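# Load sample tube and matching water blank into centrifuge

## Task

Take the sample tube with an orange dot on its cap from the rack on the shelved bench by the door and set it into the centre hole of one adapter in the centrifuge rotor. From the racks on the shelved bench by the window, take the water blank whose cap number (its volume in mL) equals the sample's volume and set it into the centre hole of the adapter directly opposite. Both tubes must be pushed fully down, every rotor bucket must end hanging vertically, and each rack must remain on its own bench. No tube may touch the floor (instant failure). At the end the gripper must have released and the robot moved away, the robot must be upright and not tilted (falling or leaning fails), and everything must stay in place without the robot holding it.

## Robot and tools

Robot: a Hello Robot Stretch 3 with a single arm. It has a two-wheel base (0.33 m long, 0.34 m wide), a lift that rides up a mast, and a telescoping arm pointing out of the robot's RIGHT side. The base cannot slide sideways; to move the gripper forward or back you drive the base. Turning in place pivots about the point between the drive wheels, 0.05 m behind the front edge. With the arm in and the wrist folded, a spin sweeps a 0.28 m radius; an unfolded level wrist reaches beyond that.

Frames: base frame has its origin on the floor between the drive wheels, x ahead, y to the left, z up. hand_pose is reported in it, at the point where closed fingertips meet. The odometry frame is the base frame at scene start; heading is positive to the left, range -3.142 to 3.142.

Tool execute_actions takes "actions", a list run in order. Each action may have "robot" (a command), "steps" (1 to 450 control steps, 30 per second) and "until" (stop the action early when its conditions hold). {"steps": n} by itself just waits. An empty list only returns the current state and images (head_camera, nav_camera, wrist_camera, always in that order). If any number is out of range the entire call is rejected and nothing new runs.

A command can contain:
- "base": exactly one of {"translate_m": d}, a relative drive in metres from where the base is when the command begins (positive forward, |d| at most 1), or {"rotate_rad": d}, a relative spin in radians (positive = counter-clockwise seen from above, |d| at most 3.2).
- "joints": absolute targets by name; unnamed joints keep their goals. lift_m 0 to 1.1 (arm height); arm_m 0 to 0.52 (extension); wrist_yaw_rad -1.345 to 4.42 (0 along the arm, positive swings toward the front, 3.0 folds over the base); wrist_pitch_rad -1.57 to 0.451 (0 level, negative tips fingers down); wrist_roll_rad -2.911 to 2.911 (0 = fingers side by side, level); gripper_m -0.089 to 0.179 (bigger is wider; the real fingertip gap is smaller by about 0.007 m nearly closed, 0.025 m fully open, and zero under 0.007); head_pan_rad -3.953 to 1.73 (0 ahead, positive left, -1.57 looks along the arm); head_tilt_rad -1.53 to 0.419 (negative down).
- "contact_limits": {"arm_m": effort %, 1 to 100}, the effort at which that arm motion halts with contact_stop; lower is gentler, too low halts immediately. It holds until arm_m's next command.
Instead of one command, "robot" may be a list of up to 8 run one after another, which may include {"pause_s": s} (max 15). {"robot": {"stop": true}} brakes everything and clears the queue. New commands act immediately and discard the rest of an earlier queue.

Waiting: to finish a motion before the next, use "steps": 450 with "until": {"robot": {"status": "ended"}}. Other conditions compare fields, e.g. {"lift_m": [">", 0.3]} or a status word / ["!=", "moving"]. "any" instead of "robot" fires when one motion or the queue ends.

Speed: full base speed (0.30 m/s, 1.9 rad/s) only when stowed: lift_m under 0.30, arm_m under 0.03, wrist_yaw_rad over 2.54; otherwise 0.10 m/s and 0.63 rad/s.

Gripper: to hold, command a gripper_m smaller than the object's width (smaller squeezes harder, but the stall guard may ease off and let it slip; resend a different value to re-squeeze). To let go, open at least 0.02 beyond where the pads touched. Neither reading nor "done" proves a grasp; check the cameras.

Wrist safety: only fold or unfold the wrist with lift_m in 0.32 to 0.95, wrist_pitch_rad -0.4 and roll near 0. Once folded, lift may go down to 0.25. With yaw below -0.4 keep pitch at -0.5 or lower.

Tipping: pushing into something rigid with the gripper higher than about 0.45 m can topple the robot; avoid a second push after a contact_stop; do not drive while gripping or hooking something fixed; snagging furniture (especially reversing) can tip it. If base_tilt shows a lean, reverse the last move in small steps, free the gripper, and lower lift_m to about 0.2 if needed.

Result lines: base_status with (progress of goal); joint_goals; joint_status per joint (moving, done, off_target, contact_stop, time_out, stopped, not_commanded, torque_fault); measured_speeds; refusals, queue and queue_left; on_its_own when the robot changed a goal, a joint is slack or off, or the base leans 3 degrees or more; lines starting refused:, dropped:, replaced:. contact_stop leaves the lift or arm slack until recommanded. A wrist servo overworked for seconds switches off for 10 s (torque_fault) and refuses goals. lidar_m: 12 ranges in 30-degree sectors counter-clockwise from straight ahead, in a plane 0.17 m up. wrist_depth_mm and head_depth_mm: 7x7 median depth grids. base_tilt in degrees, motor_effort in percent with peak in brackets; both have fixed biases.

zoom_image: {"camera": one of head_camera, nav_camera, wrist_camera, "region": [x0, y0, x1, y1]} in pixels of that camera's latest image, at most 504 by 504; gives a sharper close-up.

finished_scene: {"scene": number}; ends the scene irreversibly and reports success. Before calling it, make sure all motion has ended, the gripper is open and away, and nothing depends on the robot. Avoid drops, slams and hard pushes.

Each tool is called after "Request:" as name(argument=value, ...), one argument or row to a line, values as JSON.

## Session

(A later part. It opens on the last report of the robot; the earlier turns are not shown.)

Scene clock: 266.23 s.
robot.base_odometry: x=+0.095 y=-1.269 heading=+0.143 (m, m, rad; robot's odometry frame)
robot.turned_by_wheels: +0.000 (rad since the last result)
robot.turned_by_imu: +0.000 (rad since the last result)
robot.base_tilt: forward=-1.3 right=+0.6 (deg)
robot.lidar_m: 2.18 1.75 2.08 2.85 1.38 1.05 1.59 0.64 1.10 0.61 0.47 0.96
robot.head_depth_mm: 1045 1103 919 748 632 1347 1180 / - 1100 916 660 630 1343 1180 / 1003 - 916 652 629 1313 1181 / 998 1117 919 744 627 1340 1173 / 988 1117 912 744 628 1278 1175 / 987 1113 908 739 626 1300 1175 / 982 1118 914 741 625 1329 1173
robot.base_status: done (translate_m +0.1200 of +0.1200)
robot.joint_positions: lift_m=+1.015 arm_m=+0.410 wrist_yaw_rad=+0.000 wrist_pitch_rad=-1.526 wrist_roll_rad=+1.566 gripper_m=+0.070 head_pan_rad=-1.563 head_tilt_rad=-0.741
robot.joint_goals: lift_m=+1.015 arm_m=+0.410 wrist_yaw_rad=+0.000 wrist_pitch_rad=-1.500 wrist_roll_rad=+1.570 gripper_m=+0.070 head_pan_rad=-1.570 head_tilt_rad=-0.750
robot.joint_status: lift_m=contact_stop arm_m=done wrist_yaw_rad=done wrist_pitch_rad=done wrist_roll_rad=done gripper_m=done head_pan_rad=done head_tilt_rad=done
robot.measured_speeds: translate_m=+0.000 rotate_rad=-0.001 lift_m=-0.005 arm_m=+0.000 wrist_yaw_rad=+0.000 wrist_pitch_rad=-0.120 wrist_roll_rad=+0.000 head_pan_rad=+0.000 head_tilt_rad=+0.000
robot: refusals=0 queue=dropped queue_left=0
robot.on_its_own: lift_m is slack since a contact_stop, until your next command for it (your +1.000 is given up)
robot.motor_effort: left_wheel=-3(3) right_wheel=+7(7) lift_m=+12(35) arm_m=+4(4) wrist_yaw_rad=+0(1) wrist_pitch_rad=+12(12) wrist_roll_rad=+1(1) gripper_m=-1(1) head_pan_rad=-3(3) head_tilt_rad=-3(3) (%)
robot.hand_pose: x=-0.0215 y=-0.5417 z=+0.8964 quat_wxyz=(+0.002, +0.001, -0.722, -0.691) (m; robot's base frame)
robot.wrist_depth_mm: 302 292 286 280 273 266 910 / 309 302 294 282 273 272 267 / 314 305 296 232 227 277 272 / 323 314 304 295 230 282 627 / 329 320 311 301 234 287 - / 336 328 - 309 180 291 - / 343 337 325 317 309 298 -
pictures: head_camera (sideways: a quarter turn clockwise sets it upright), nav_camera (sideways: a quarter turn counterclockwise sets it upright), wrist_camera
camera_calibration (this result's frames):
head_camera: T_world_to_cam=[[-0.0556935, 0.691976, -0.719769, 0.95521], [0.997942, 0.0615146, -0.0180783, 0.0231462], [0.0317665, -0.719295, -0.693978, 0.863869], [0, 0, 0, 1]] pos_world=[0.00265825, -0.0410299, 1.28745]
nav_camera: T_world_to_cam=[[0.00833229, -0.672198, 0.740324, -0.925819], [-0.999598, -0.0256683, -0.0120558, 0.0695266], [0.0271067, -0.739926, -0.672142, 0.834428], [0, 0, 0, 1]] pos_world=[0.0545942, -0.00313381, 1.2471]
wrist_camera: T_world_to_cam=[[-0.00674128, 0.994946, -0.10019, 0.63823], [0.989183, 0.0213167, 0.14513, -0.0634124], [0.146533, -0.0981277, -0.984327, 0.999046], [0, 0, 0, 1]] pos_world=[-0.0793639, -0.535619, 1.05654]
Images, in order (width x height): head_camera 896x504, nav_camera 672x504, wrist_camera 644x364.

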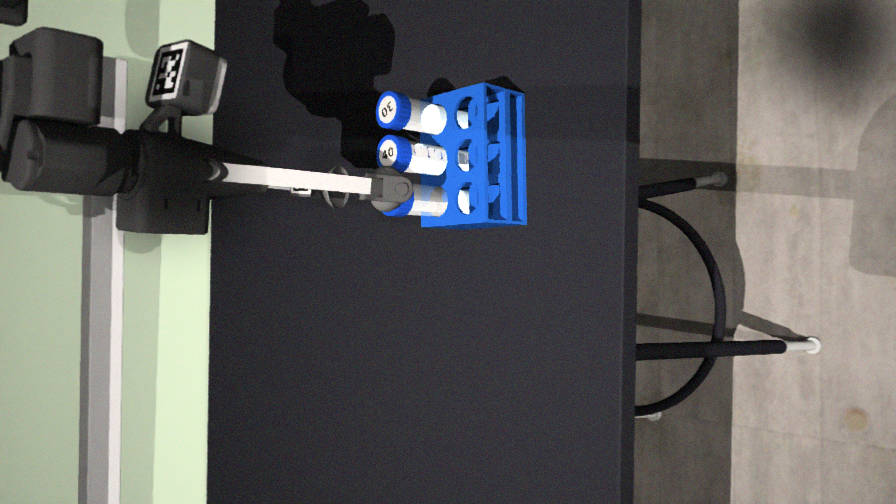

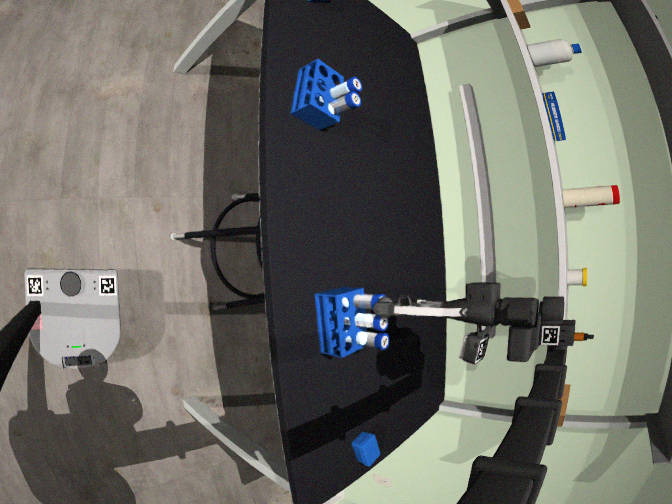

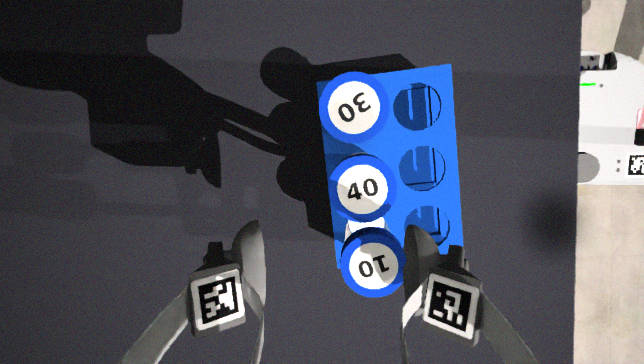

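Request:
execute_actions(
  actions=[
    {"robot":[{"joints":{"lift_m":1.04}},{"joints":{"arm_m":0.394}},{"joints":{"lift_m":1.02}}],"steps":450,"until":{"robot":{"status":"ended"}}},
  ],
)

Scene clock: 271.27 s.
robot.base_odometry: x=+0.095 y=-1.269 heading=+0.143 (m, m, rad; robot's odometry frame)
robot.turned_by_wheels: +0.000 (rad since the last result)
robot.turned_by_imu: +0.001 (rad since the last result)
robot.base_tilt: forward=-1.2 right=+0.6 (deg)
robot.lidar_m: 2.18 1.75 2.08 2.85 1.38 1.05 1.59 0.64 1.10 0.61 0.47 0.96
robot.head_depth_mm: 1042 1104 924 747 631 1348 1188 / - 1096 918 662 630 1342 1179 / 996 - 916 652 631 1305 1180 / 992 1118 917 743 630 1331 1174 / 986 1119 913 742 628 1288 1176 / 988 1118 908 741 627 1309 1168 / 986 1118 903 738 627 1327 1172
robot.base_status: done (translate_m +0.1200 of +0.1200)
robot.joint_positions: lift_m=+1.021 arm_m=+0.394 wrist_yaw_rad=+0.000 wrist_pitch_rad=-1.500 wrist_roll_rad=+1.566 gripper_m=+0.070 head_pan_rad=-1.563 head_tilt_rad=-0.741
robot.joint_goals: lift_m=+1.020 arm_m=+0.394 wrist_yaw_rad=+0.000 wrist_pitch_rad=-1.500 wrist_roll_rad=+1.570 gripper_m=+0.070 head_pan_rad=-1.570 head_tilt_rad=-0.750
robot.joint_status: lift_m=done arm_m=done wrist_yaw_rad=done wrist_pitch_rad=done wrist_roll_rad=done gripper_m=done head_pan_rad=done head_tilt_rad=done
robot.measured_speeds: translate_m=+0.000 rotate_rad=+0.000 lift_m=+0.000 arm_m=+0.000 wrist_yaw_rad=+0.000 wrist_pitch_rad=+0.000 wrist_roll_rad=+0.000 head_pan_rad=+0.000 head_tilt_rad=+0.000
robot: refusals=0 queue=done queue_left=0
robot.motor_effort: left_wheel=-1(2) right_wheel=+2(6) lift_m=+11(30) arm_m=-5(5) wrist_yaw_rad=+0(0) wrist_pitch_rad=+0(11) wrist_roll_rad=+2(2) gripper_m=+0(1) head_pan_rad=-3(2) head_tilt_rad=-2(3) (%)
robot.hand_pose: x=-0.0215 y=-0.5330 z=+0.9019 quat_wxyz=(+0.002, +0.001, -0.731, -0.682) (m; robot's base frame)
robot.wrist_depth_mm: 311 301 294 284 275 268 925 / 316 310 296 284 276 273 267 / 324 315 305 235 232 275 - / 331 322 311 179 234 283 969 / 341 328 317 305 240 288 985 / 347 336 - 313 307 291 - / 356 344 332 319 312 296 -
pictures: head_camera (sideways: a quarter turn clockwise sets it upright), nav_camera (sideways: a quarter turn counterclockwise sets it upright), wrist_camera
camera_calibration (this result's frames):
head_camera: T_world_to_cam=[[-0.0556935, 0.691976, -0.719769, 0.95521], [0.997942, 0.0615146, -0.0180783, 0.0231462], [0.0317665, -0.719295, -0.693978, 0.863868], [0, 0, 0, 1]] pos_world=[0.00265825, -0.0410299, 1.28745]
nav_camera: T_world_to_cam=[[0.00833229, -0.672198, 0.740324, -0.925819], [-0.999598, -0.0256683, -0.0120558, 0.0695266], [0.0271067, -0.739926, -0.672142, 0.834428], [0, 0, 0, 1]] pos_world=[0.0545942, -0.00313382, 1.2471]
wrist_camera: T_world_to_cam=[[-0.00672643, 0.992043, -0.125716, 0.651591], [0.989183, 0.0250232, 0.144535, -0.0618963], [0.146531, -0.123384, -0.981481, 0.989371], [0, 0, 0, 1]] pos_world=[-0.0793638, -0.522785, 1.06191]
Images, in order (width x height): head_camera 896x504, nav_camera 672x504, wrist_camera 644x364.

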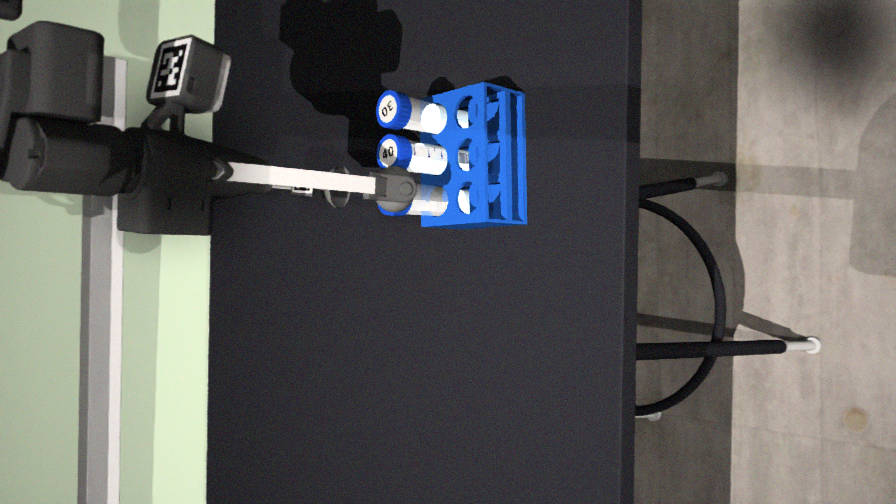

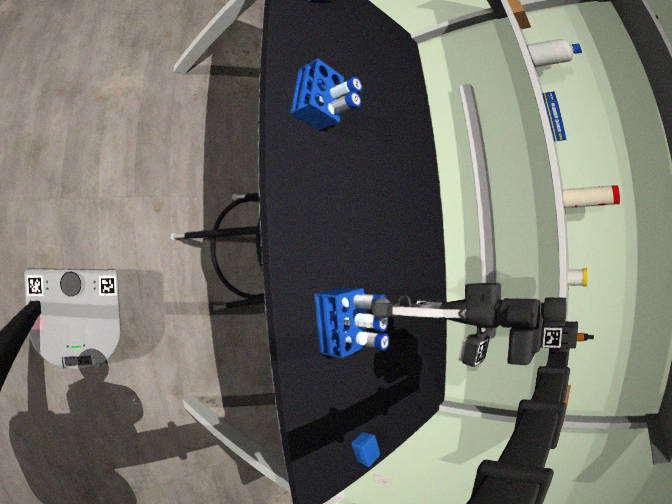

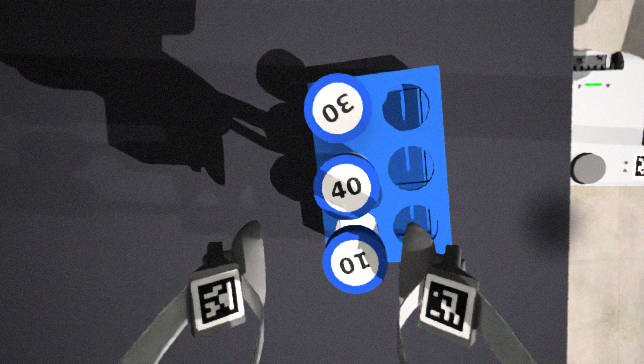

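Request:
execute_actions(
  actions=[
    {"robot":[{"joints":{"arm_m":0.388},"base":{"translate_m":0.005}},{"joints":{"lift_m":0.997}},{"joints":{"gripper_m":0.015}},{"pause_s":0.5},{"joints":{"lift_m":1.098}}],"steps":450,"until":{"robot":{"status":"ended"}}},
  ],
)

Scene clock: 278.33 s.
robot.base_odometry: x=+0.100 y=-1.269 heading=+0.143 (m, m, rad; robot's odometry frame)
robot.turned_by_wheels: +0.000 (rad since the last result)
robot.turned_by_imu: +0.001 (rad since the last result)
robot.base_tilt: forward=-1.2 right=+0.6 (deg)
robot.lidar_m: 2.18 1.74 2.07 2.85 1.38 1.06 1.60 0.65 1.10 0.61 0.47 0.95
robot.head_depth_mm: 988 1124 923 748 632 1346 1182 / 981 1119 913 659 629 1340 1178 / - 1131 886 652 629 1304 1179 / 989 1117 912 745 628 1308 1178 / 986 1117 910 742 628 1280 1170 / 985 1114 908 742 628 1310 1177 / 982 1113 905 740 625 1333 1178
robot.base_status: done (translate_m +0.0050 of +0.0050)
robot.joint_positions: lift_m=+1.097 arm_m=+0.388 wrist_yaw_rad=+0.000 wrist_pitch_rad=-1.499 wrist_roll_rad=+1.566 gripper_m=+0.015 head_pan_rad=-1.563 head_tilt_rad=-0.741
robot.joint_goals: lift_m=+1.098 arm_m=+0.388 wrist_yaw_rad=+0.000 wrist_pitch_rad=-1.500 wrist_roll_rad=+1.570 gripper_m=+0.015 head_pan_rad=-1.570 head_tilt_rad=-0.750
robot.joint_status: lift_m=done arm_m=done wrist_yaw_rad=done wrist_pitch_rad=done wrist_roll_rad=done gripper_m=done head_pan_rad=done head_tilt_rad=done
robot.measured_speeds: translate_m=+0.000 rotate_rad=+0.000 lift_m=+0.000 arm_m=+0.000 wrist_yaw_rad=+0.000 wrist_pitch_rad=+0.000 wrist_roll_rad=+0.000 head_pan_rad=+0.000 head_tilt_rad=+0.000
robot: refusals=0 queue=done queue_left=0
robot.motor_effort: left_wheel=-1(1) right_wheel=+2(7) lift_m=+32(33) arm_m=-4(5) wrist_yaw_rad=+0(0) wrist_pitch_rad=-1(1) wrist_roll_rad=+2(1) gripper_m=-7(81) head_pan_rad=-3(2) head_tilt_rad=-3(3) (%)
robot.hand_pose: x=-0.0215 y=-0.5273 z=+0.9788 quat_wxyz=(+0.002, +0.001, -0.732, -0.682) (m; robot's base frame)
robot.wrist_depth_mm: 393 381 367 356 343 338 - / 400 388 378 361 351 343 - / 407 396 383 312 354 350 - / 417 404 391 378 363 359 - / 426 412 400 245 369 363 - / 433 420 411 162 375 372 - / 445 433 416 403 393 378 -
pictures: head_camera (sideways: a quarter turn clockwise sets it upright), nav_camera (sideways: a quarter turn counterclockwise sets it upright), wrist_camera
camera_calibration (this result's frames):
head_camera: T_world_to_cam=[[-0.0556936, 0.691976, -0.719769, 0.95521], [0.997942, 0.0615147, -0.0180783, 0.0231462], [0.0317666, -0.719295, -0.693978, 0.863869], [0, 0, 0, 1]] pos_world=[0.00265825, -0.0410299, 1.28745]
nav_camera: T_world_to_cam=[[0.00833237, -0.672198, 0.740324, -0.925819], [-0.999598, -0.0256684, -0.0120558, 0.0695266], [0.0271068, -0.739926, -0.672142, 0.834428], [0, 0, 0, 1]] pos_world=[0.0545942, -0.0031338, 1.2471]
wrist_camera: T_world_to_cam=[[-0.00672737, 0.991888, -0.126935, 0.656724], [0.989183, 0.0252017, 0.144504, -0.0730243], [0.146531, -0.12459, -0.981329, 1.06473], [0, 0, 0, 1]] pos_world=[-0.0793638, -0.516901, 1.13877]
Images, in order (width x height): head_camera 896x504, nav_camera 672x504, wrist_camera 644x364.

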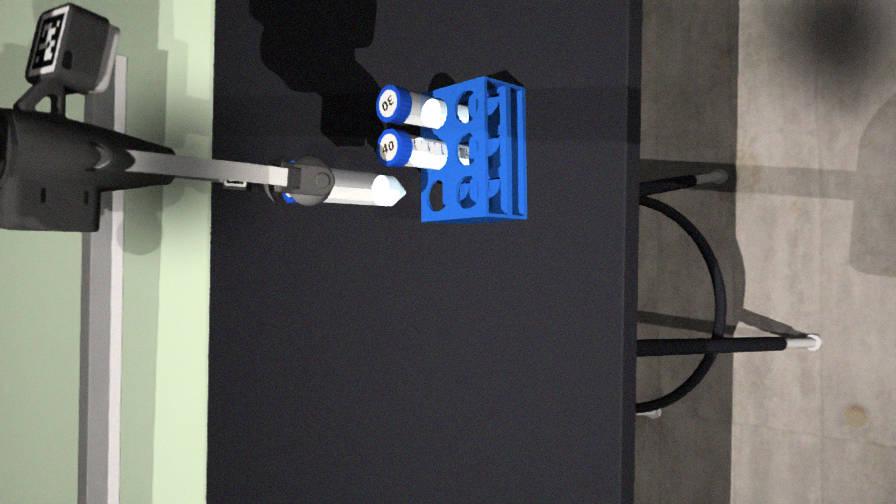

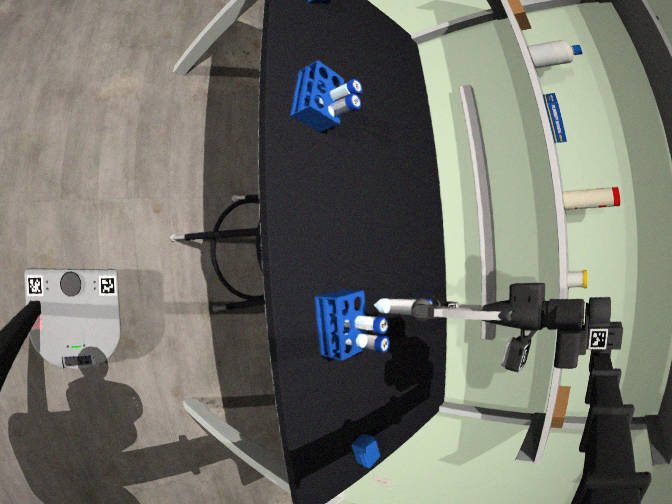

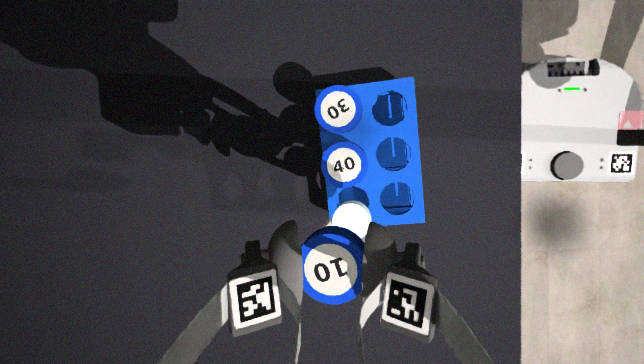

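Request:
execute_actions(
  actions=[
    {"robot":[{"joints":{"arm_m":0.0}},{"base":{"translate_m":-0.625}},{"base":{"rotate_rad":-1.44}},{"base":{"translate_m":-0.6},"joints":{"head_tilt_rad":-0.85}}],"steps":450,"until":{"robot":{"status":"ended"}}},
    {"steps":450,"until":{"robot":{"status":"ended"}}},
  ],
)

Scene clock: 305.77 s.
robot.base_odometry: x=-0.681 y=-0.780 heading=-1.296 (m, m, rad; robot's odometry frame)
robot.turned_by_wheels: -1.440 (rad since the last result)
robot.turned_by_imu: -1.445 (rad since the last result)
robot.base_tilt: forward=-1.2 right=+0.6 (deg)
robot.lidar_m: 1.03 1.36 1.85 2.23 2.34 2.84 2.22 0.32 0.24 0.24 0.25 1.40
robot.head_depth_mm: - - - - - 560 817 / - - - - - 611 865 / 847 968 1104 - - 298 1036 / 856 986 1137 - - 730 967 / 867 1005 1186 1459 1417 1240 1129 / 873 1014 1209 1501 1443 1271 1142 / 885 1033 1232 1527 1442 1277 1142
robot.base_status: done (translate_m -0.6000 of -0.6000)
robot.joint_positions: lift_m=+1.097 arm_m=+0.000 wrist_yaw_rad=+0.000 wrist_pitch_rad=-1.499 wrist_roll_rad=+1.566 gripper_m=+0.015 head_pan_rad=-1.563 head_tilt_rad=-0.839
robot.joint_goals: lift_m=+1.098 arm_m=+0.000 wrist_yaw_rad=+0.000 wrist_pitch_rad=-1.500 wrist_roll_rad=+1.570 gripper_m=+0.015 head_pan_rad=-1.570 head_tilt_rad=-0.850
robot.joint_status: lift_m=done arm_m=done wrist_yaw_rad=done wrist_pitch_rad=done wrist_roll_rad=done gripper_m=done head_pan_rad=done head_tilt_rad=done
robot.measured_speeds: translate_m=+0.000 rotate_rad=+0.000 lift_m=+0.000 arm_m=+0.000 wrist_yaw_rad=+0.000 wrist_pitch_rad=+0.000 wrist_roll_rad=+0.000 head_pan_rad=+0.000 head_tilt_rad=+0.000
robot: refusals=0 queue=done queue_left=0
robot.motor_effort: left_wheel=+2(7) right_wheel=-2(8) lift_m=+32(32) arm_m=-4(6) wrist_yaw_rad=+0(0) wrist_pitch_rad=-1(1) wrist_roll_rad=+2(1) gripper_m=-6(6) head_pan_rad=-4(4) head_tilt_rad=-4(10) (%)
robot.hand_pose: x=-0.0215 y=-0.1394 z=+0.9788 quat_wxyz=(+0.002, +0.001, -0.732, -0.682) (m; robot's base frame)
robot.wrist_depth_mm: 385 335 356 724 - - 991 / 396 342 364 758 - - - / 363 349 367 715 - - - / 646 626 606 667 - - - / 857 - - 245 - - - / 906 - - 162 - - - / 909 - - - - - -
pictures: head_camera (sideways: a quarter turn clockwise sets it upright), nav_camera (sideways: a quarter turn counterclockwise sets it upright), wrist_camera
camera_calibration (this result's frames):
head_camera: T_world_to_cam=[[-0.0562006, 0.75905, -0.648602, 0.862474], [0.997931, 0.0630202, -0.0127179, 0.0161656], [0.0312216, -0.647975, -0.761021, 0.951062], [0, 0, 0, 1]] pos_world=[0.00264581, -0.0394154, 1.28339]
nav_camera: T_world_to_cam=[[0.00885552, -0.741379, 0.671029, -0.835517], [-0.999608, -0.0243987, -0.0137649, 0.0717499], [0.0265772, -0.670643, -0.741304, 0.924382], [0, 0, 0, 1]] pos_world=[0.0545532, 0.00224751, 1.24689]
wrist_camera: T_world_to_cam=[[-0.00681059, 0.991888, -0.126935, 0.27191], [0.989181, 0.0252848, 0.144505, -0.0827898], [0.146542, -0.124578, -0.981329, 1.11307], [0, 0, 0, 1]] pos_world=[-0.0793653, -0.128947, 1.13877]
Images, in order (width x height): head_camera 896x504, nav_camera 672x504, wrist_camera 644x364.

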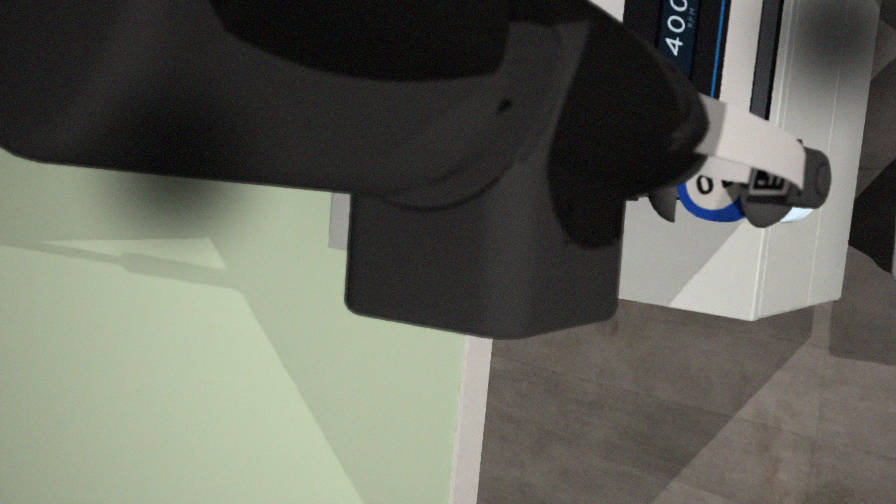

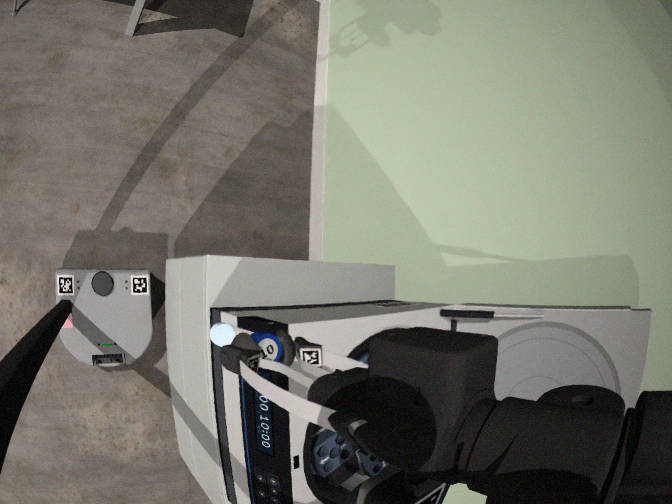

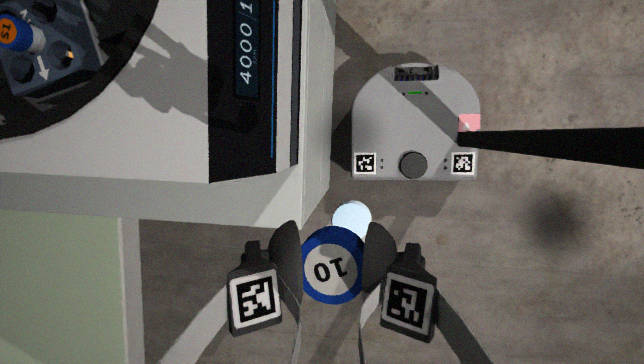

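Request:
execute_actions(
  actions=[
    {"robot":[{"base":{"translate_m":-0.42}},{"joints":{"arm_m":0.41}},{"joints":{"lift_m":1.0}}],"steps":450,"until":{"robot":{"status":"ended"}}},
  ],
)

Scene clock: 319.43 s.
robot.base_odometry: x=-0.795 y=-0.376 heading=-1.296 (m, m, rad; robot's odometry frame)
robot.turned_by_wheels: +0.000 (rad since the last result)
robot.turned_by_imu: +0.002 (rad since the last result)
robot.base_tilt: forward=-1.2 right=+0.6 (deg)
robot.lidar_m: 1.46 1.77 2.93 2.25 2.36 1.79 1.83 0.30 0.22 0.22 0.23 0.32
robot.head_depth_mm: 742 922 1069 915 557 700 736 / 703 814 748 627 536 541 780 / - 831 778 706 535 550 824 / 721 825 824 696 536 559 875 / 732 828 788 698 535 570 933 / 739 833 825 685 535 580 1000 / 747 835 792 685 542 602 1091
robot.base_status: done (translate_m -0.4200 of -0.4200)
robot.joint_positions: lift_m=+1.001 arm_m=+0.410 wrist_yaw_rad=+0.000 wrist_pitch_rad=-1.499 wrist_roll_rad=+1.566 gripper_m=+0.015 head_pan_rad=-1.563 head_tilt_rad=-0.840
robot.joint_goals: lift_m=+1.000 arm_m=+0.410 wrist_yaw_rad=+0.000 wrist_pitch_rad=-1.500 wrist_roll_rad=+1.570 gripper_m=+0.015 head_pan_rad=-1.570 head_tilt_rad=-0.850
robot.joint_status: lift_m=done arm_m=done wrist_yaw_rad=done wrist_pitch_rad=done wrist_roll_rad=done gripper_m=done head_pan_rad=done head_tilt_rad=done
robot.measured_speeds: translate_m=+0.000 rotate_rad=+0.000 lift_m=+0.000 arm_m=+0.000 wrist_yaw_rad=+0.000 wrist_pitch_rad=+0.000 wrist_roll_rad=+0.000 head_pan_rad=+0.000 head_tilt_rad=+0.000
robot: refusals=0 queue=done queue_left=0
robot.motor_effort: left_wheel=+2(4) right_wheel=-2(6) lift_m=+8(30) arm_m=+4(4) wrist_yaw_rad=+0(0) wrist_pitch_rad=-1(1) wrist_roll_rad=+2(2) gripper_m=-7(7) head_pan_rad=-2(3) head_tilt_rad=-3(3) (%)
robot.hand_pose: x=-0.0215 y=-0.5487 z=+0.8821 quat_wxyz=(+0.002, +0.001, -0.732, -0.682) (m; robot's base frame)
robot.wrist_depth_mm: 231 238 231 223 217 210 204 / 251 242 233 226 218 212 206 / 253 246 248 402 395 267 209 / 261 254 372 277 290 312 240 / 268 287 320 244 293 290 289 / 272 324 323 161 301 272 281 / 280 333 304 315 291 272 284
pictures: head_camera (sideways: a quarter turn clockwise sets it upright), nav_camera (sideways: a quarter turn counterclockwise sets it upright), wrist_camera
camera_calibration (this result's frames):
head_camera: T_world_to_cam=[[-0.0561779, 0.759394, -0.648201, 0.861952], [0.997933, 0.0629936, -0.0126886, 0.0161275], [0.0311969, -0.647574, -0.761363, 0.951507], [0, 0, 0, 1]] pos_world=[0.00264443, -0.0394055, 1.28337]
nav_camera: T_world_to_cam=[[0.00883345, -0.741733, 0.670637, -0.835006], [-0.999608, -0.024358, -0.0137737, 0.0717615], [0.0265518, -0.670253, -0.741658, 0.924843], [0, 0, 0, 1]] pos_world=[0.0545531, 0.00227492, 1.24689]
wrist_camera: T_world_to_cam=[[-0.00670855, 0.991884, -0.126972, 0.665643], [0.989184, 0.0251883, 0.144504, -0.0585193], [0.146529, -0.124629, -0.981324, 0.967149], [0, 0, 0, 1]] pos_world=[-0.0793636, -0.538232, 1.04206]
Images, in order (width x height): head_camera 896x504, nav_camera 672x504, wrist_camera 644x364.

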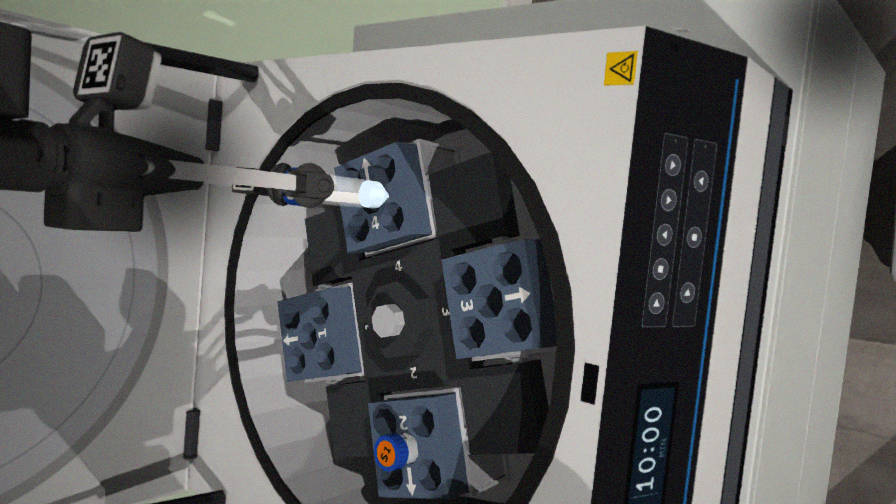

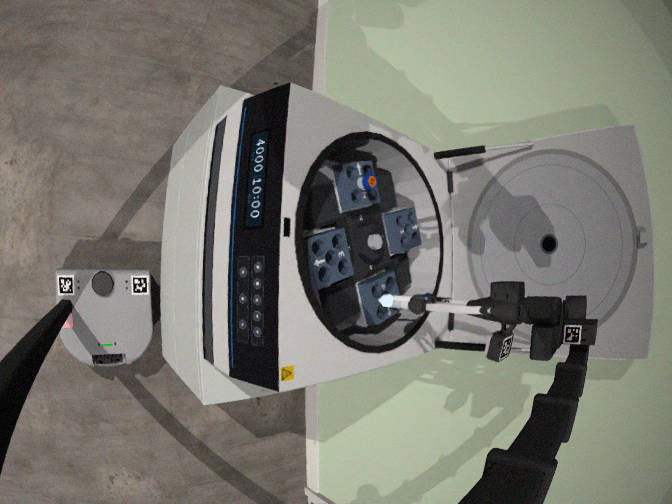

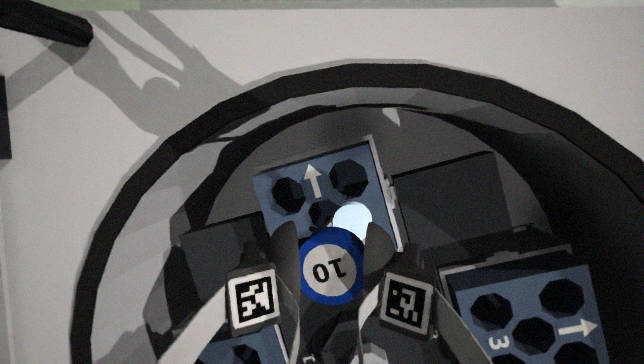

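Request:
execute_actions(
  actions=[
    {"robot":[{"base":{"translate_m":0.011},"joints":{"arm_m":0.435}},{"joints":{"lift_m":0.975}}],"steps":450,"until":{"robot":{"status":"ended"}}},
  ],
)

Request:
zoom_image(
  camera="head_camera",
  region=[250,100,500,300],
)

Scene clock: 324.70 s.
robot.base_odometry: x=-0.792 y=-0.387 heading=-1.296 (m, m, rad; robot's odometry frame)
robot.turned_by_wheels: +0.000 (rad since the last result)
robot.turned_by_imu: +0.001 (rad since the last result)
robot.base_tilt: forward=-1.2 right=+0.7 (deg)
robot.lidar_m: 1.45 1.72 2.92 2.25 2.37 1.81 1.83 0.30 0.22 0.22 0.23 0.32
robot.head_depth_mm: 702 900 1045 646 547 558 738 / 707 814 763 655 537 542 781 / - 833 773 699 536 549 825 / 722 828 824 699 536 560 875 / 732 836 785 697 537 571 938 / 743 832 815 680 536 581 1006 / 751 832 783 689 544 604 1096
robot.base_status: done (translate_m +0.0110 of +0.0110)
robot.joint_positions: lift_m=+0.990 arm_m=+0.435 wrist_yaw_rad=+0.000 wrist_pitch_rad=-1.484 wrist_roll_rad=+1.566 gripper_m=+0.015 head_pan_rad=-1.563 head_tilt_rad=-0.840
robot.joint_goals: lift_m=+0.990 arm_m=+0.435 wrist_yaw_rad=+0.000 wrist_pitch_rad=-1.500 wrist_roll_rad=+1.570 gripper_m=+0.015 head_pan_rad=-1.570 head_tilt_rad=-0.850
robot.joint_status: lift_m=contact_stop arm_m=done wrist_yaw_rad=done wrist_pitch_rad=done wrist_roll_rad=done gripper_m=done head_pan_rad=done head_tilt_rad=done
robot.measured_speeds: translate_m=+0.000 rotate_rad=+0.000 lift_m=-0.011 arm_m=+0.000 wrist_yaw_rad=+0.000 wrist_pitch_rad=+0.024 wrist_roll_rad=+0.000 head_pan_rad=+0.000 head_tilt_rad=+0.000
robot: refusals=0 queue=dropped queue_left=0
robot.on_its_own: lift_m is slack since a contact_stop, until your next command for it (your +0.975 is given up)
robot.motor_effort: left_wheel=+2(7) right_wheel=-3(7) lift_m=+19(18) arm_m=+2(6) wrist_yaw_rad=+0(0) wrist_pitch_rad=-7(7) wrist_roll_rad=+2(2) gripper_m=-9(8) head_pan_rad=-4(3) head_tilt_rad=-4(3) (%)
robot.hand_pose: x=-0.0215 y=-0.5777 z=+0.8708 quat_wxyz=(+0.002, +0.001, -0.737, -0.676) (m; robot's base frame)
robot.wrist_depth_mm: 236 227 219 212 204 198 192 / 241 233 223 216 257 221 193 / 245 237 231 345 378 365 244 / 251 244 364 264 274 267 311 / 258 253 308 232 262 274 287 / 263 274 384 161 284 280 246 / 268 279 294 306 273 271 251
pictures: head_camera (sideways: a quarter turn clockwise sets it upright), nav_camera (sideways: a quarter turn counterclockwise sets it upright), wrist_camera
camera_calibration (this result's frames):
head_camera: T_world_to_cam=[[-0.056178, 0.759414, -0.648177, 0.861921], [0.997933, 0.062994, -0.0126869, 0.0161252], [0.0311967, -0.64755, -0.761384, 0.951533], [0, 0, 0, 1]] pos_world=[0.00264442, -0.0394049, 1.28336]
nav_camera: T_world_to_cam=[[0.00883361, -0.741754, 0.670614, -0.834976], [-0.999608, -0.0243576, -0.0137743, 0.0717622], [0.0265517, -0.67023, -0.741679, 0.92487], [0, 0, 0, 1]] pos_world=[0.0545531, 0.00227666, 1.24689]
wrist_camera: T_world_to_cam=[[-0.00671214, 0.989827, -0.142121, 0.705035], [0.989184, 0.0273981, 0.144101, -0.0545302], [0.146529, -0.139616, -0.979304, 0.942041], [0, 0, 0, 1]] pos_world=[-0.0793637, -0.564844, 1.0306]
Images, in order (width x height): head_camera 896x504, nav_camera 672x504, wrist_camera 644x364.

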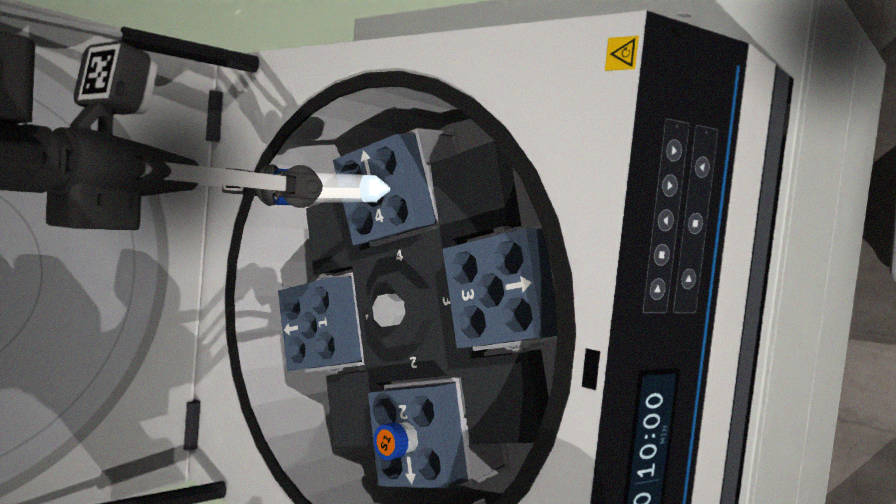

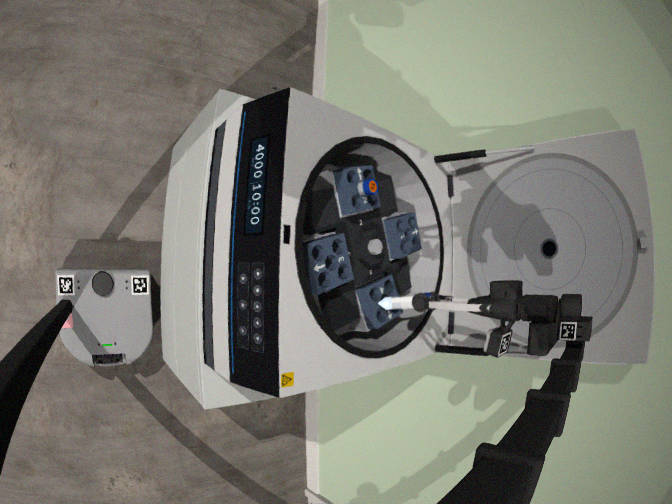

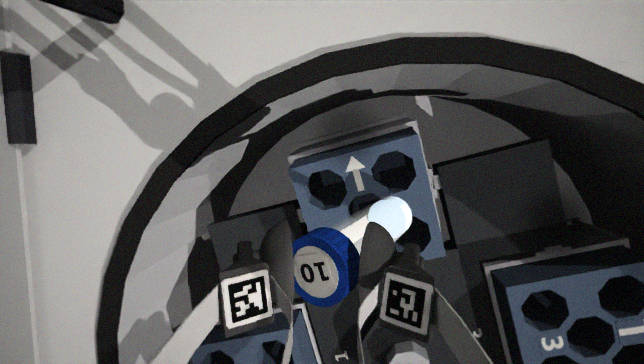

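Region (250, 100, 500, 300) of head_camera's 896x504 image, scaled by 2.016, with more detail than that image has; it fills the top 403 rows of this view, and the rest is white.

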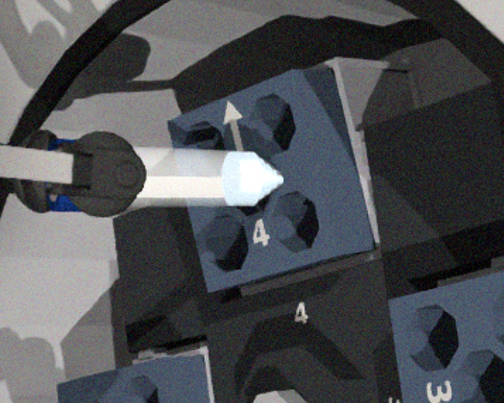

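Request:
execute_actions(
  actions=[
    {"robot":{"joints":{"lift_m":1.015}},"steps":100,"until":{"robot":{"status":"ended"}}},
  ],
)

Scene clock: 331.03 s.
robot.base_odometry: x=-0.792 y=-0.387 heading=-1.296 (m, m, rad; robot's odometry frame)
robot.turned_by_wheels: +0.000 (rad since the last result)
robot.turned_by_imu: +0.001 (rad since the last result)
robot.base_tilt: forward=-1.2 right=+0.6 (deg)
robot.lidar_m: 1.44 1.72 2.92 2.25 2.37 1.81 1.83 0.30 0.22 0.22 0.23 0.32
robot.head_depth_mm: 679 885 1046 645 548 557 744 / 680 815 761 655 537 543 780 / - 818 798 697 535 551 824 / 724 824 805 695 537 559 878 / 733 835 793 698 535 572 937 / 741 830 814 692 535 582 1002 / 752 830 785 699 544 602 1100
robot.base_status: done (translate_m +0.0110 of +0.0110)
robot.joint_positions: lift_m=+1.014 arm_m=+0.435 wrist_yaw_rad=+0.000 wrist_pitch_rad=-1.501 wrist_roll_rad=+1.566 gripper_m=+0.015 head_pan_rad=-1.563 head_tilt_rad=-0.840
robot.joint_goals: lift_m=+1.015 arm_m=+0.435 wrist_yaw_rad=+0.000 wrist_pitch_rad=-1.500 wrist_roll_rad=+1.570 gripper_m=+0.015 head_pan_rad=-1.570 head_tilt_rad=-0.850
robot.joint_status: lift_m=done arm_m=done wrist_yaw_rad=done wrist_pitch_rad=done wrist_roll_rad=done gripper_m=done head_pan_rad=done head_tilt_rad=done
robot.measured_speeds: translate_m=+0.000 rotate_rad=+0.000 lift_m=+0.000 arm_m=+0.000 wrist_yaw_rad=+0.000 wrist_pitch_rad=+0.000 wrist_roll_rad=+0.000 head_pan_rad=+0.000 head_tilt_rad=+0.000
robot: refusals=0 queue=done queue_left=0
robot.motor_effort: left_wheel=+2(3) right_wheel=-3(3) lift_m=+32(30) arm_m=+2(0) wrist_yaw_rad=+0(1) wrist_pitch_rad=+0(4) wrist_roll_rad=+1(1) gripper_m=-6(9) head_pan_rad=-4(4) head_tilt_rad=-3(3) (%)
robot.hand_pose: x=-0.0215 y=-0.5734 z=+0.8958 quat_wxyz=(+0.002, +0.001, -0.731, -0.682) (m; robot's base frame)
robot.wrist_depth_mm: 257 247 242 234 228 221 216 / 260 258 246 239 254 223 218 / 266 260 253 415 402 378 233 / 274 267 326 317 276 295 304 / 278 276 364 239 304 300 338 / 286 286 383 167 309 303 285 / 291 296 321 329 300 292 280
pictures: head_camera (sideways: a quarter turn clockwise sets it upright), nav_camera (sideways: a quarter turn counterclockwise sets it upright), wrist_camera
camera_calibration (this result's frames):
head_camera: T_world_to_cam=[[-0.0561766, 0.759414, -0.648177, 0.861921], [0.997933, 0.0629921, -0.0126869, 0.0161252], [0.0311955, -0.64755, -0.761384, 0.951533], [0, 0, 0, 1]] pos_world=[0.00264435, -0.0394049, 1.28336]
nav_camera: T_world_to_cam=[[0.00883219, -0.741754, 0.670614, -0.834976], [-0.999608, -0.0243557, -0.0137743, 0.0717622], [0.0265504, -0.67023, -0.741679, 0.92487], [0, 0, 0, 1]] pos_world=[0.0545531, 0.00227657, 1.24689]
wrist_camera: T_world_to_cam=[[-0.00670695, 0.992077, -0.125451, 0.690658], [0.989184, 0.0249651, 0.144542, -0.0600404], [0.146529, -0.123124, -0.981514, 0.978556], [0, 0, 0, 1]] pos_world=[-0.0793635, -0.563203, 1.05579]
Images, in order (width x height): head_camera 896x504, nav_camera 672x504, wrist_camera 644x364.

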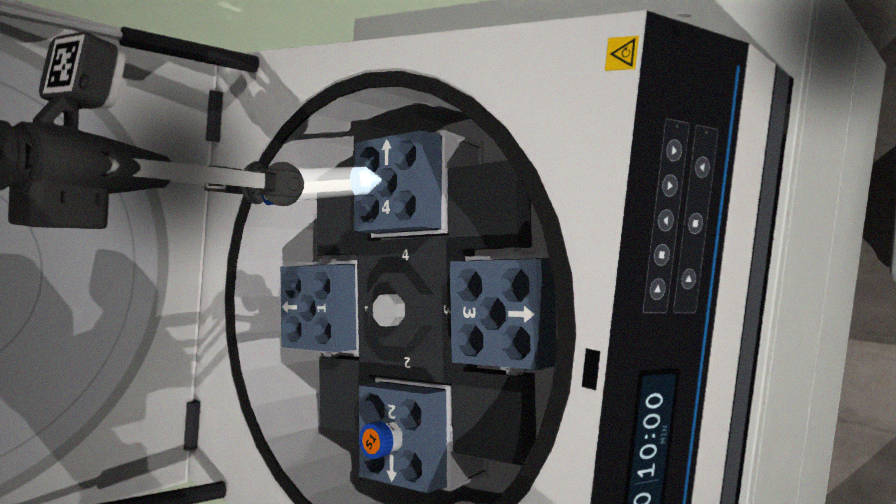

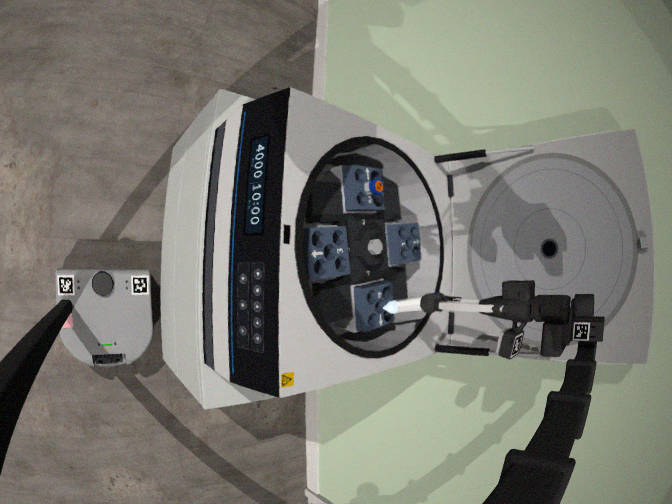

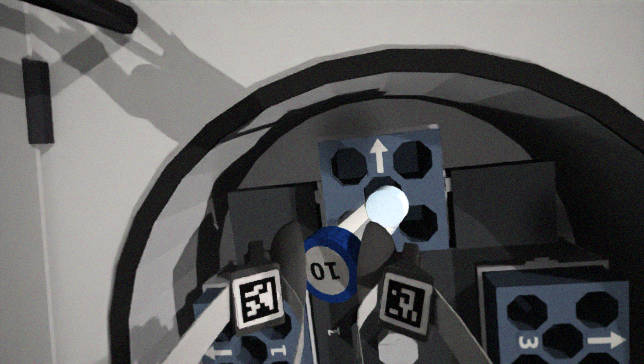

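Request:
execute_actions(
  actions=[
    {"robot":[{"joints":{"lift_m":1.04}},{"joints":{"wrist_pitch_rad":-1.27,"arm_m":0.41},"base":{"translate_m":0.013}}],"steps":200,"until":{"robot":{"status":"ended"}}},
  ],
)

Scene clock: 339.70 s.
robot.base_odometry: x=-0.789 y=-0.399 heading=-1.296 (m, m, rad; robot's odometry frame)
robot.turned_by_wheels: +0.000 (rad since the last result)
robot.turned_by_imu: +0.001 (rad since the last result)
robot.base_tilt: forward=-1.2 right=+0.6 (deg)
robot.lidar_m: 1.44 1.71 2.92 2.25 2.36 1.82 1.83 0.30 0.22 0.22 0.23 0.32
robot.head_depth_mm: 704 812 789 633 538 536 742 / 738 812 770 711 537 543 781 / - 816 790 691 535 552 829 / 727 825 800 701 536 561 880 / 732 832 792 699 534 573 941 / 742 832 816 684 537 582 1009 / 746 828 776 716 545 605 1094
robot.base_status: done (translate_m +0.0130 of +0.0130)
robot.joint_positions: lift_m=+1.039 arm_m=+0.410 wrist_yaw_rad=+0.000 wrist_pitch_rad=-1.276 wrist_roll_rad=+1.566 gripper_m=+0.015 head_pan_rad=-1.563 head_tilt_rad=-0.840
robot.joint_goals: lift_m=+1.040 arm_m=+0.410 wrist_yaw_rad=+0.000 wrist_pitch_rad=-1.270 wrist_roll_rad=+1.570 gripper_m=+0.015 head_pan_rad=-1.570 head_tilt_rad=-0.850
robot.joint_status: lift_m=done arm_m=done wrist_yaw_rad=done wrist_pitch_rad=done wrist_roll_rad=done gripper_m=done head_pan_rad=done head_tilt_rad=done
robot.measured_speeds: translate_m=+0.000 rotate_rad=+0.000 lift_m=+0.000 arm_m=+0.000 wrist_yaw_rad=+0.000 wrist_pitch_rad=+0.000 wrist_roll_rad=+0.000 head_pan_rad=+0.000 head_tilt_rad=+0.000
robot: refusals=0 queue=done queue_left=0
robot.motor_effort: left_wheel=+3(5) right_wheel=-2(6) lift_m=+32(31) arm_m=-5(5) wrist_yaw_rad=+0(0) wrist_pitch_rad=+1(1) wrist_roll_rad=+1(1) gripper_m=-6(6) head_pan_rad=-4(4) head_tilt_rad=-4(3) (%)
robot.hand_pose: x=-0.0215 y=-0.6065 z=+0.9259 quat_wxyz=(+0.002, +0.001, -0.803, -0.596) (m; robot's base frame)
robot.wrist_depth_mm: 227 283 289 270 248 228 211 / 230 290 304 275 280 337 262 / 232 292 312 324 374 349 364 / 234 296 324 356 296 287 274 / 238 300 337 238 308 292 280 / 240 305 344 166 321 300 281 / 242 308 353 354 340 296 277
pictures: head_camera (sideways: a quarter turn clockwise sets it upright), nav_camera (sideways: a quarter turn counterclockwise sets it upright), wrist_camera
camera_calibration (this result's frames):
head_camera: T_world_to_cam=[[-0.0561766, 0.759414, -0.648177, 0.861921], [0.997933, 0.0629921, -0.0126869, 0.0161252], [0.0311955, -0.64755, -0.761384, 0.951533], [0, 0, 0, 1]] pos_world=[0.00264435, -0.0394049, 1.28336]
nav_camera: T_world_to_cam=[[0.00883219, -0.741754, 0.670614, -0.834976], [-0.999608, -0.0243557, -0.0137743, 0.0717622], [0.0265504, -0.67023, -0.741679, 0.92487], [0, 0, 0, 1]] pos_world=[0.0545531, 0.00227657, 1.24689]
wrist_camera: T_world_to_cam=[[-0.00688614, 0.93909, -0.343603, 0.897135], [0.989177, 0.0567589, 0.135302, -0.0357222], [0.146563, -0.338953, -0.929317, 0.824757], [0, 0, 0, 1]] pos_world=[-0.0793654, -0.560908, 1.07955]
Images, in order (width x height): head_camera 896x504, nav_camera 672x504, wrist_camera 644x364.

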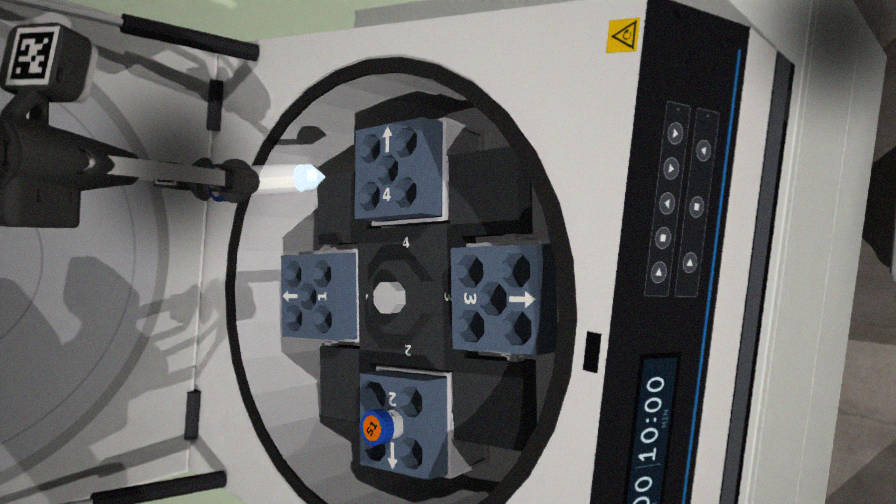

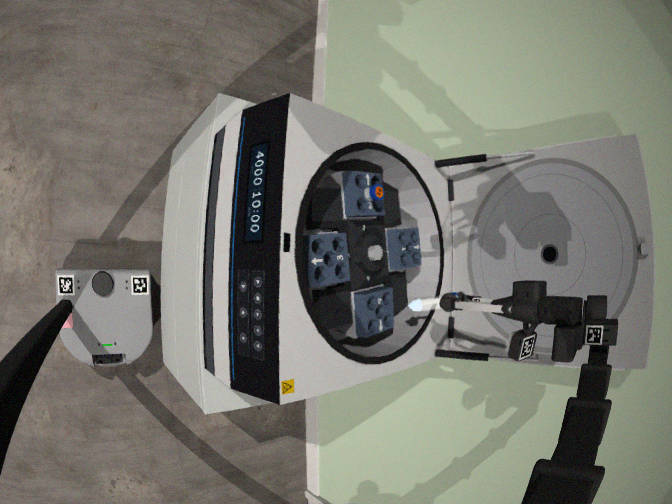

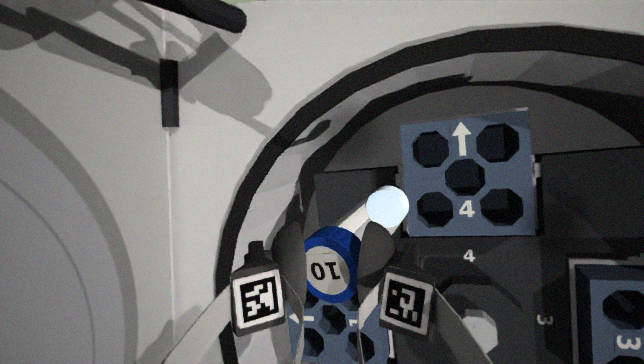

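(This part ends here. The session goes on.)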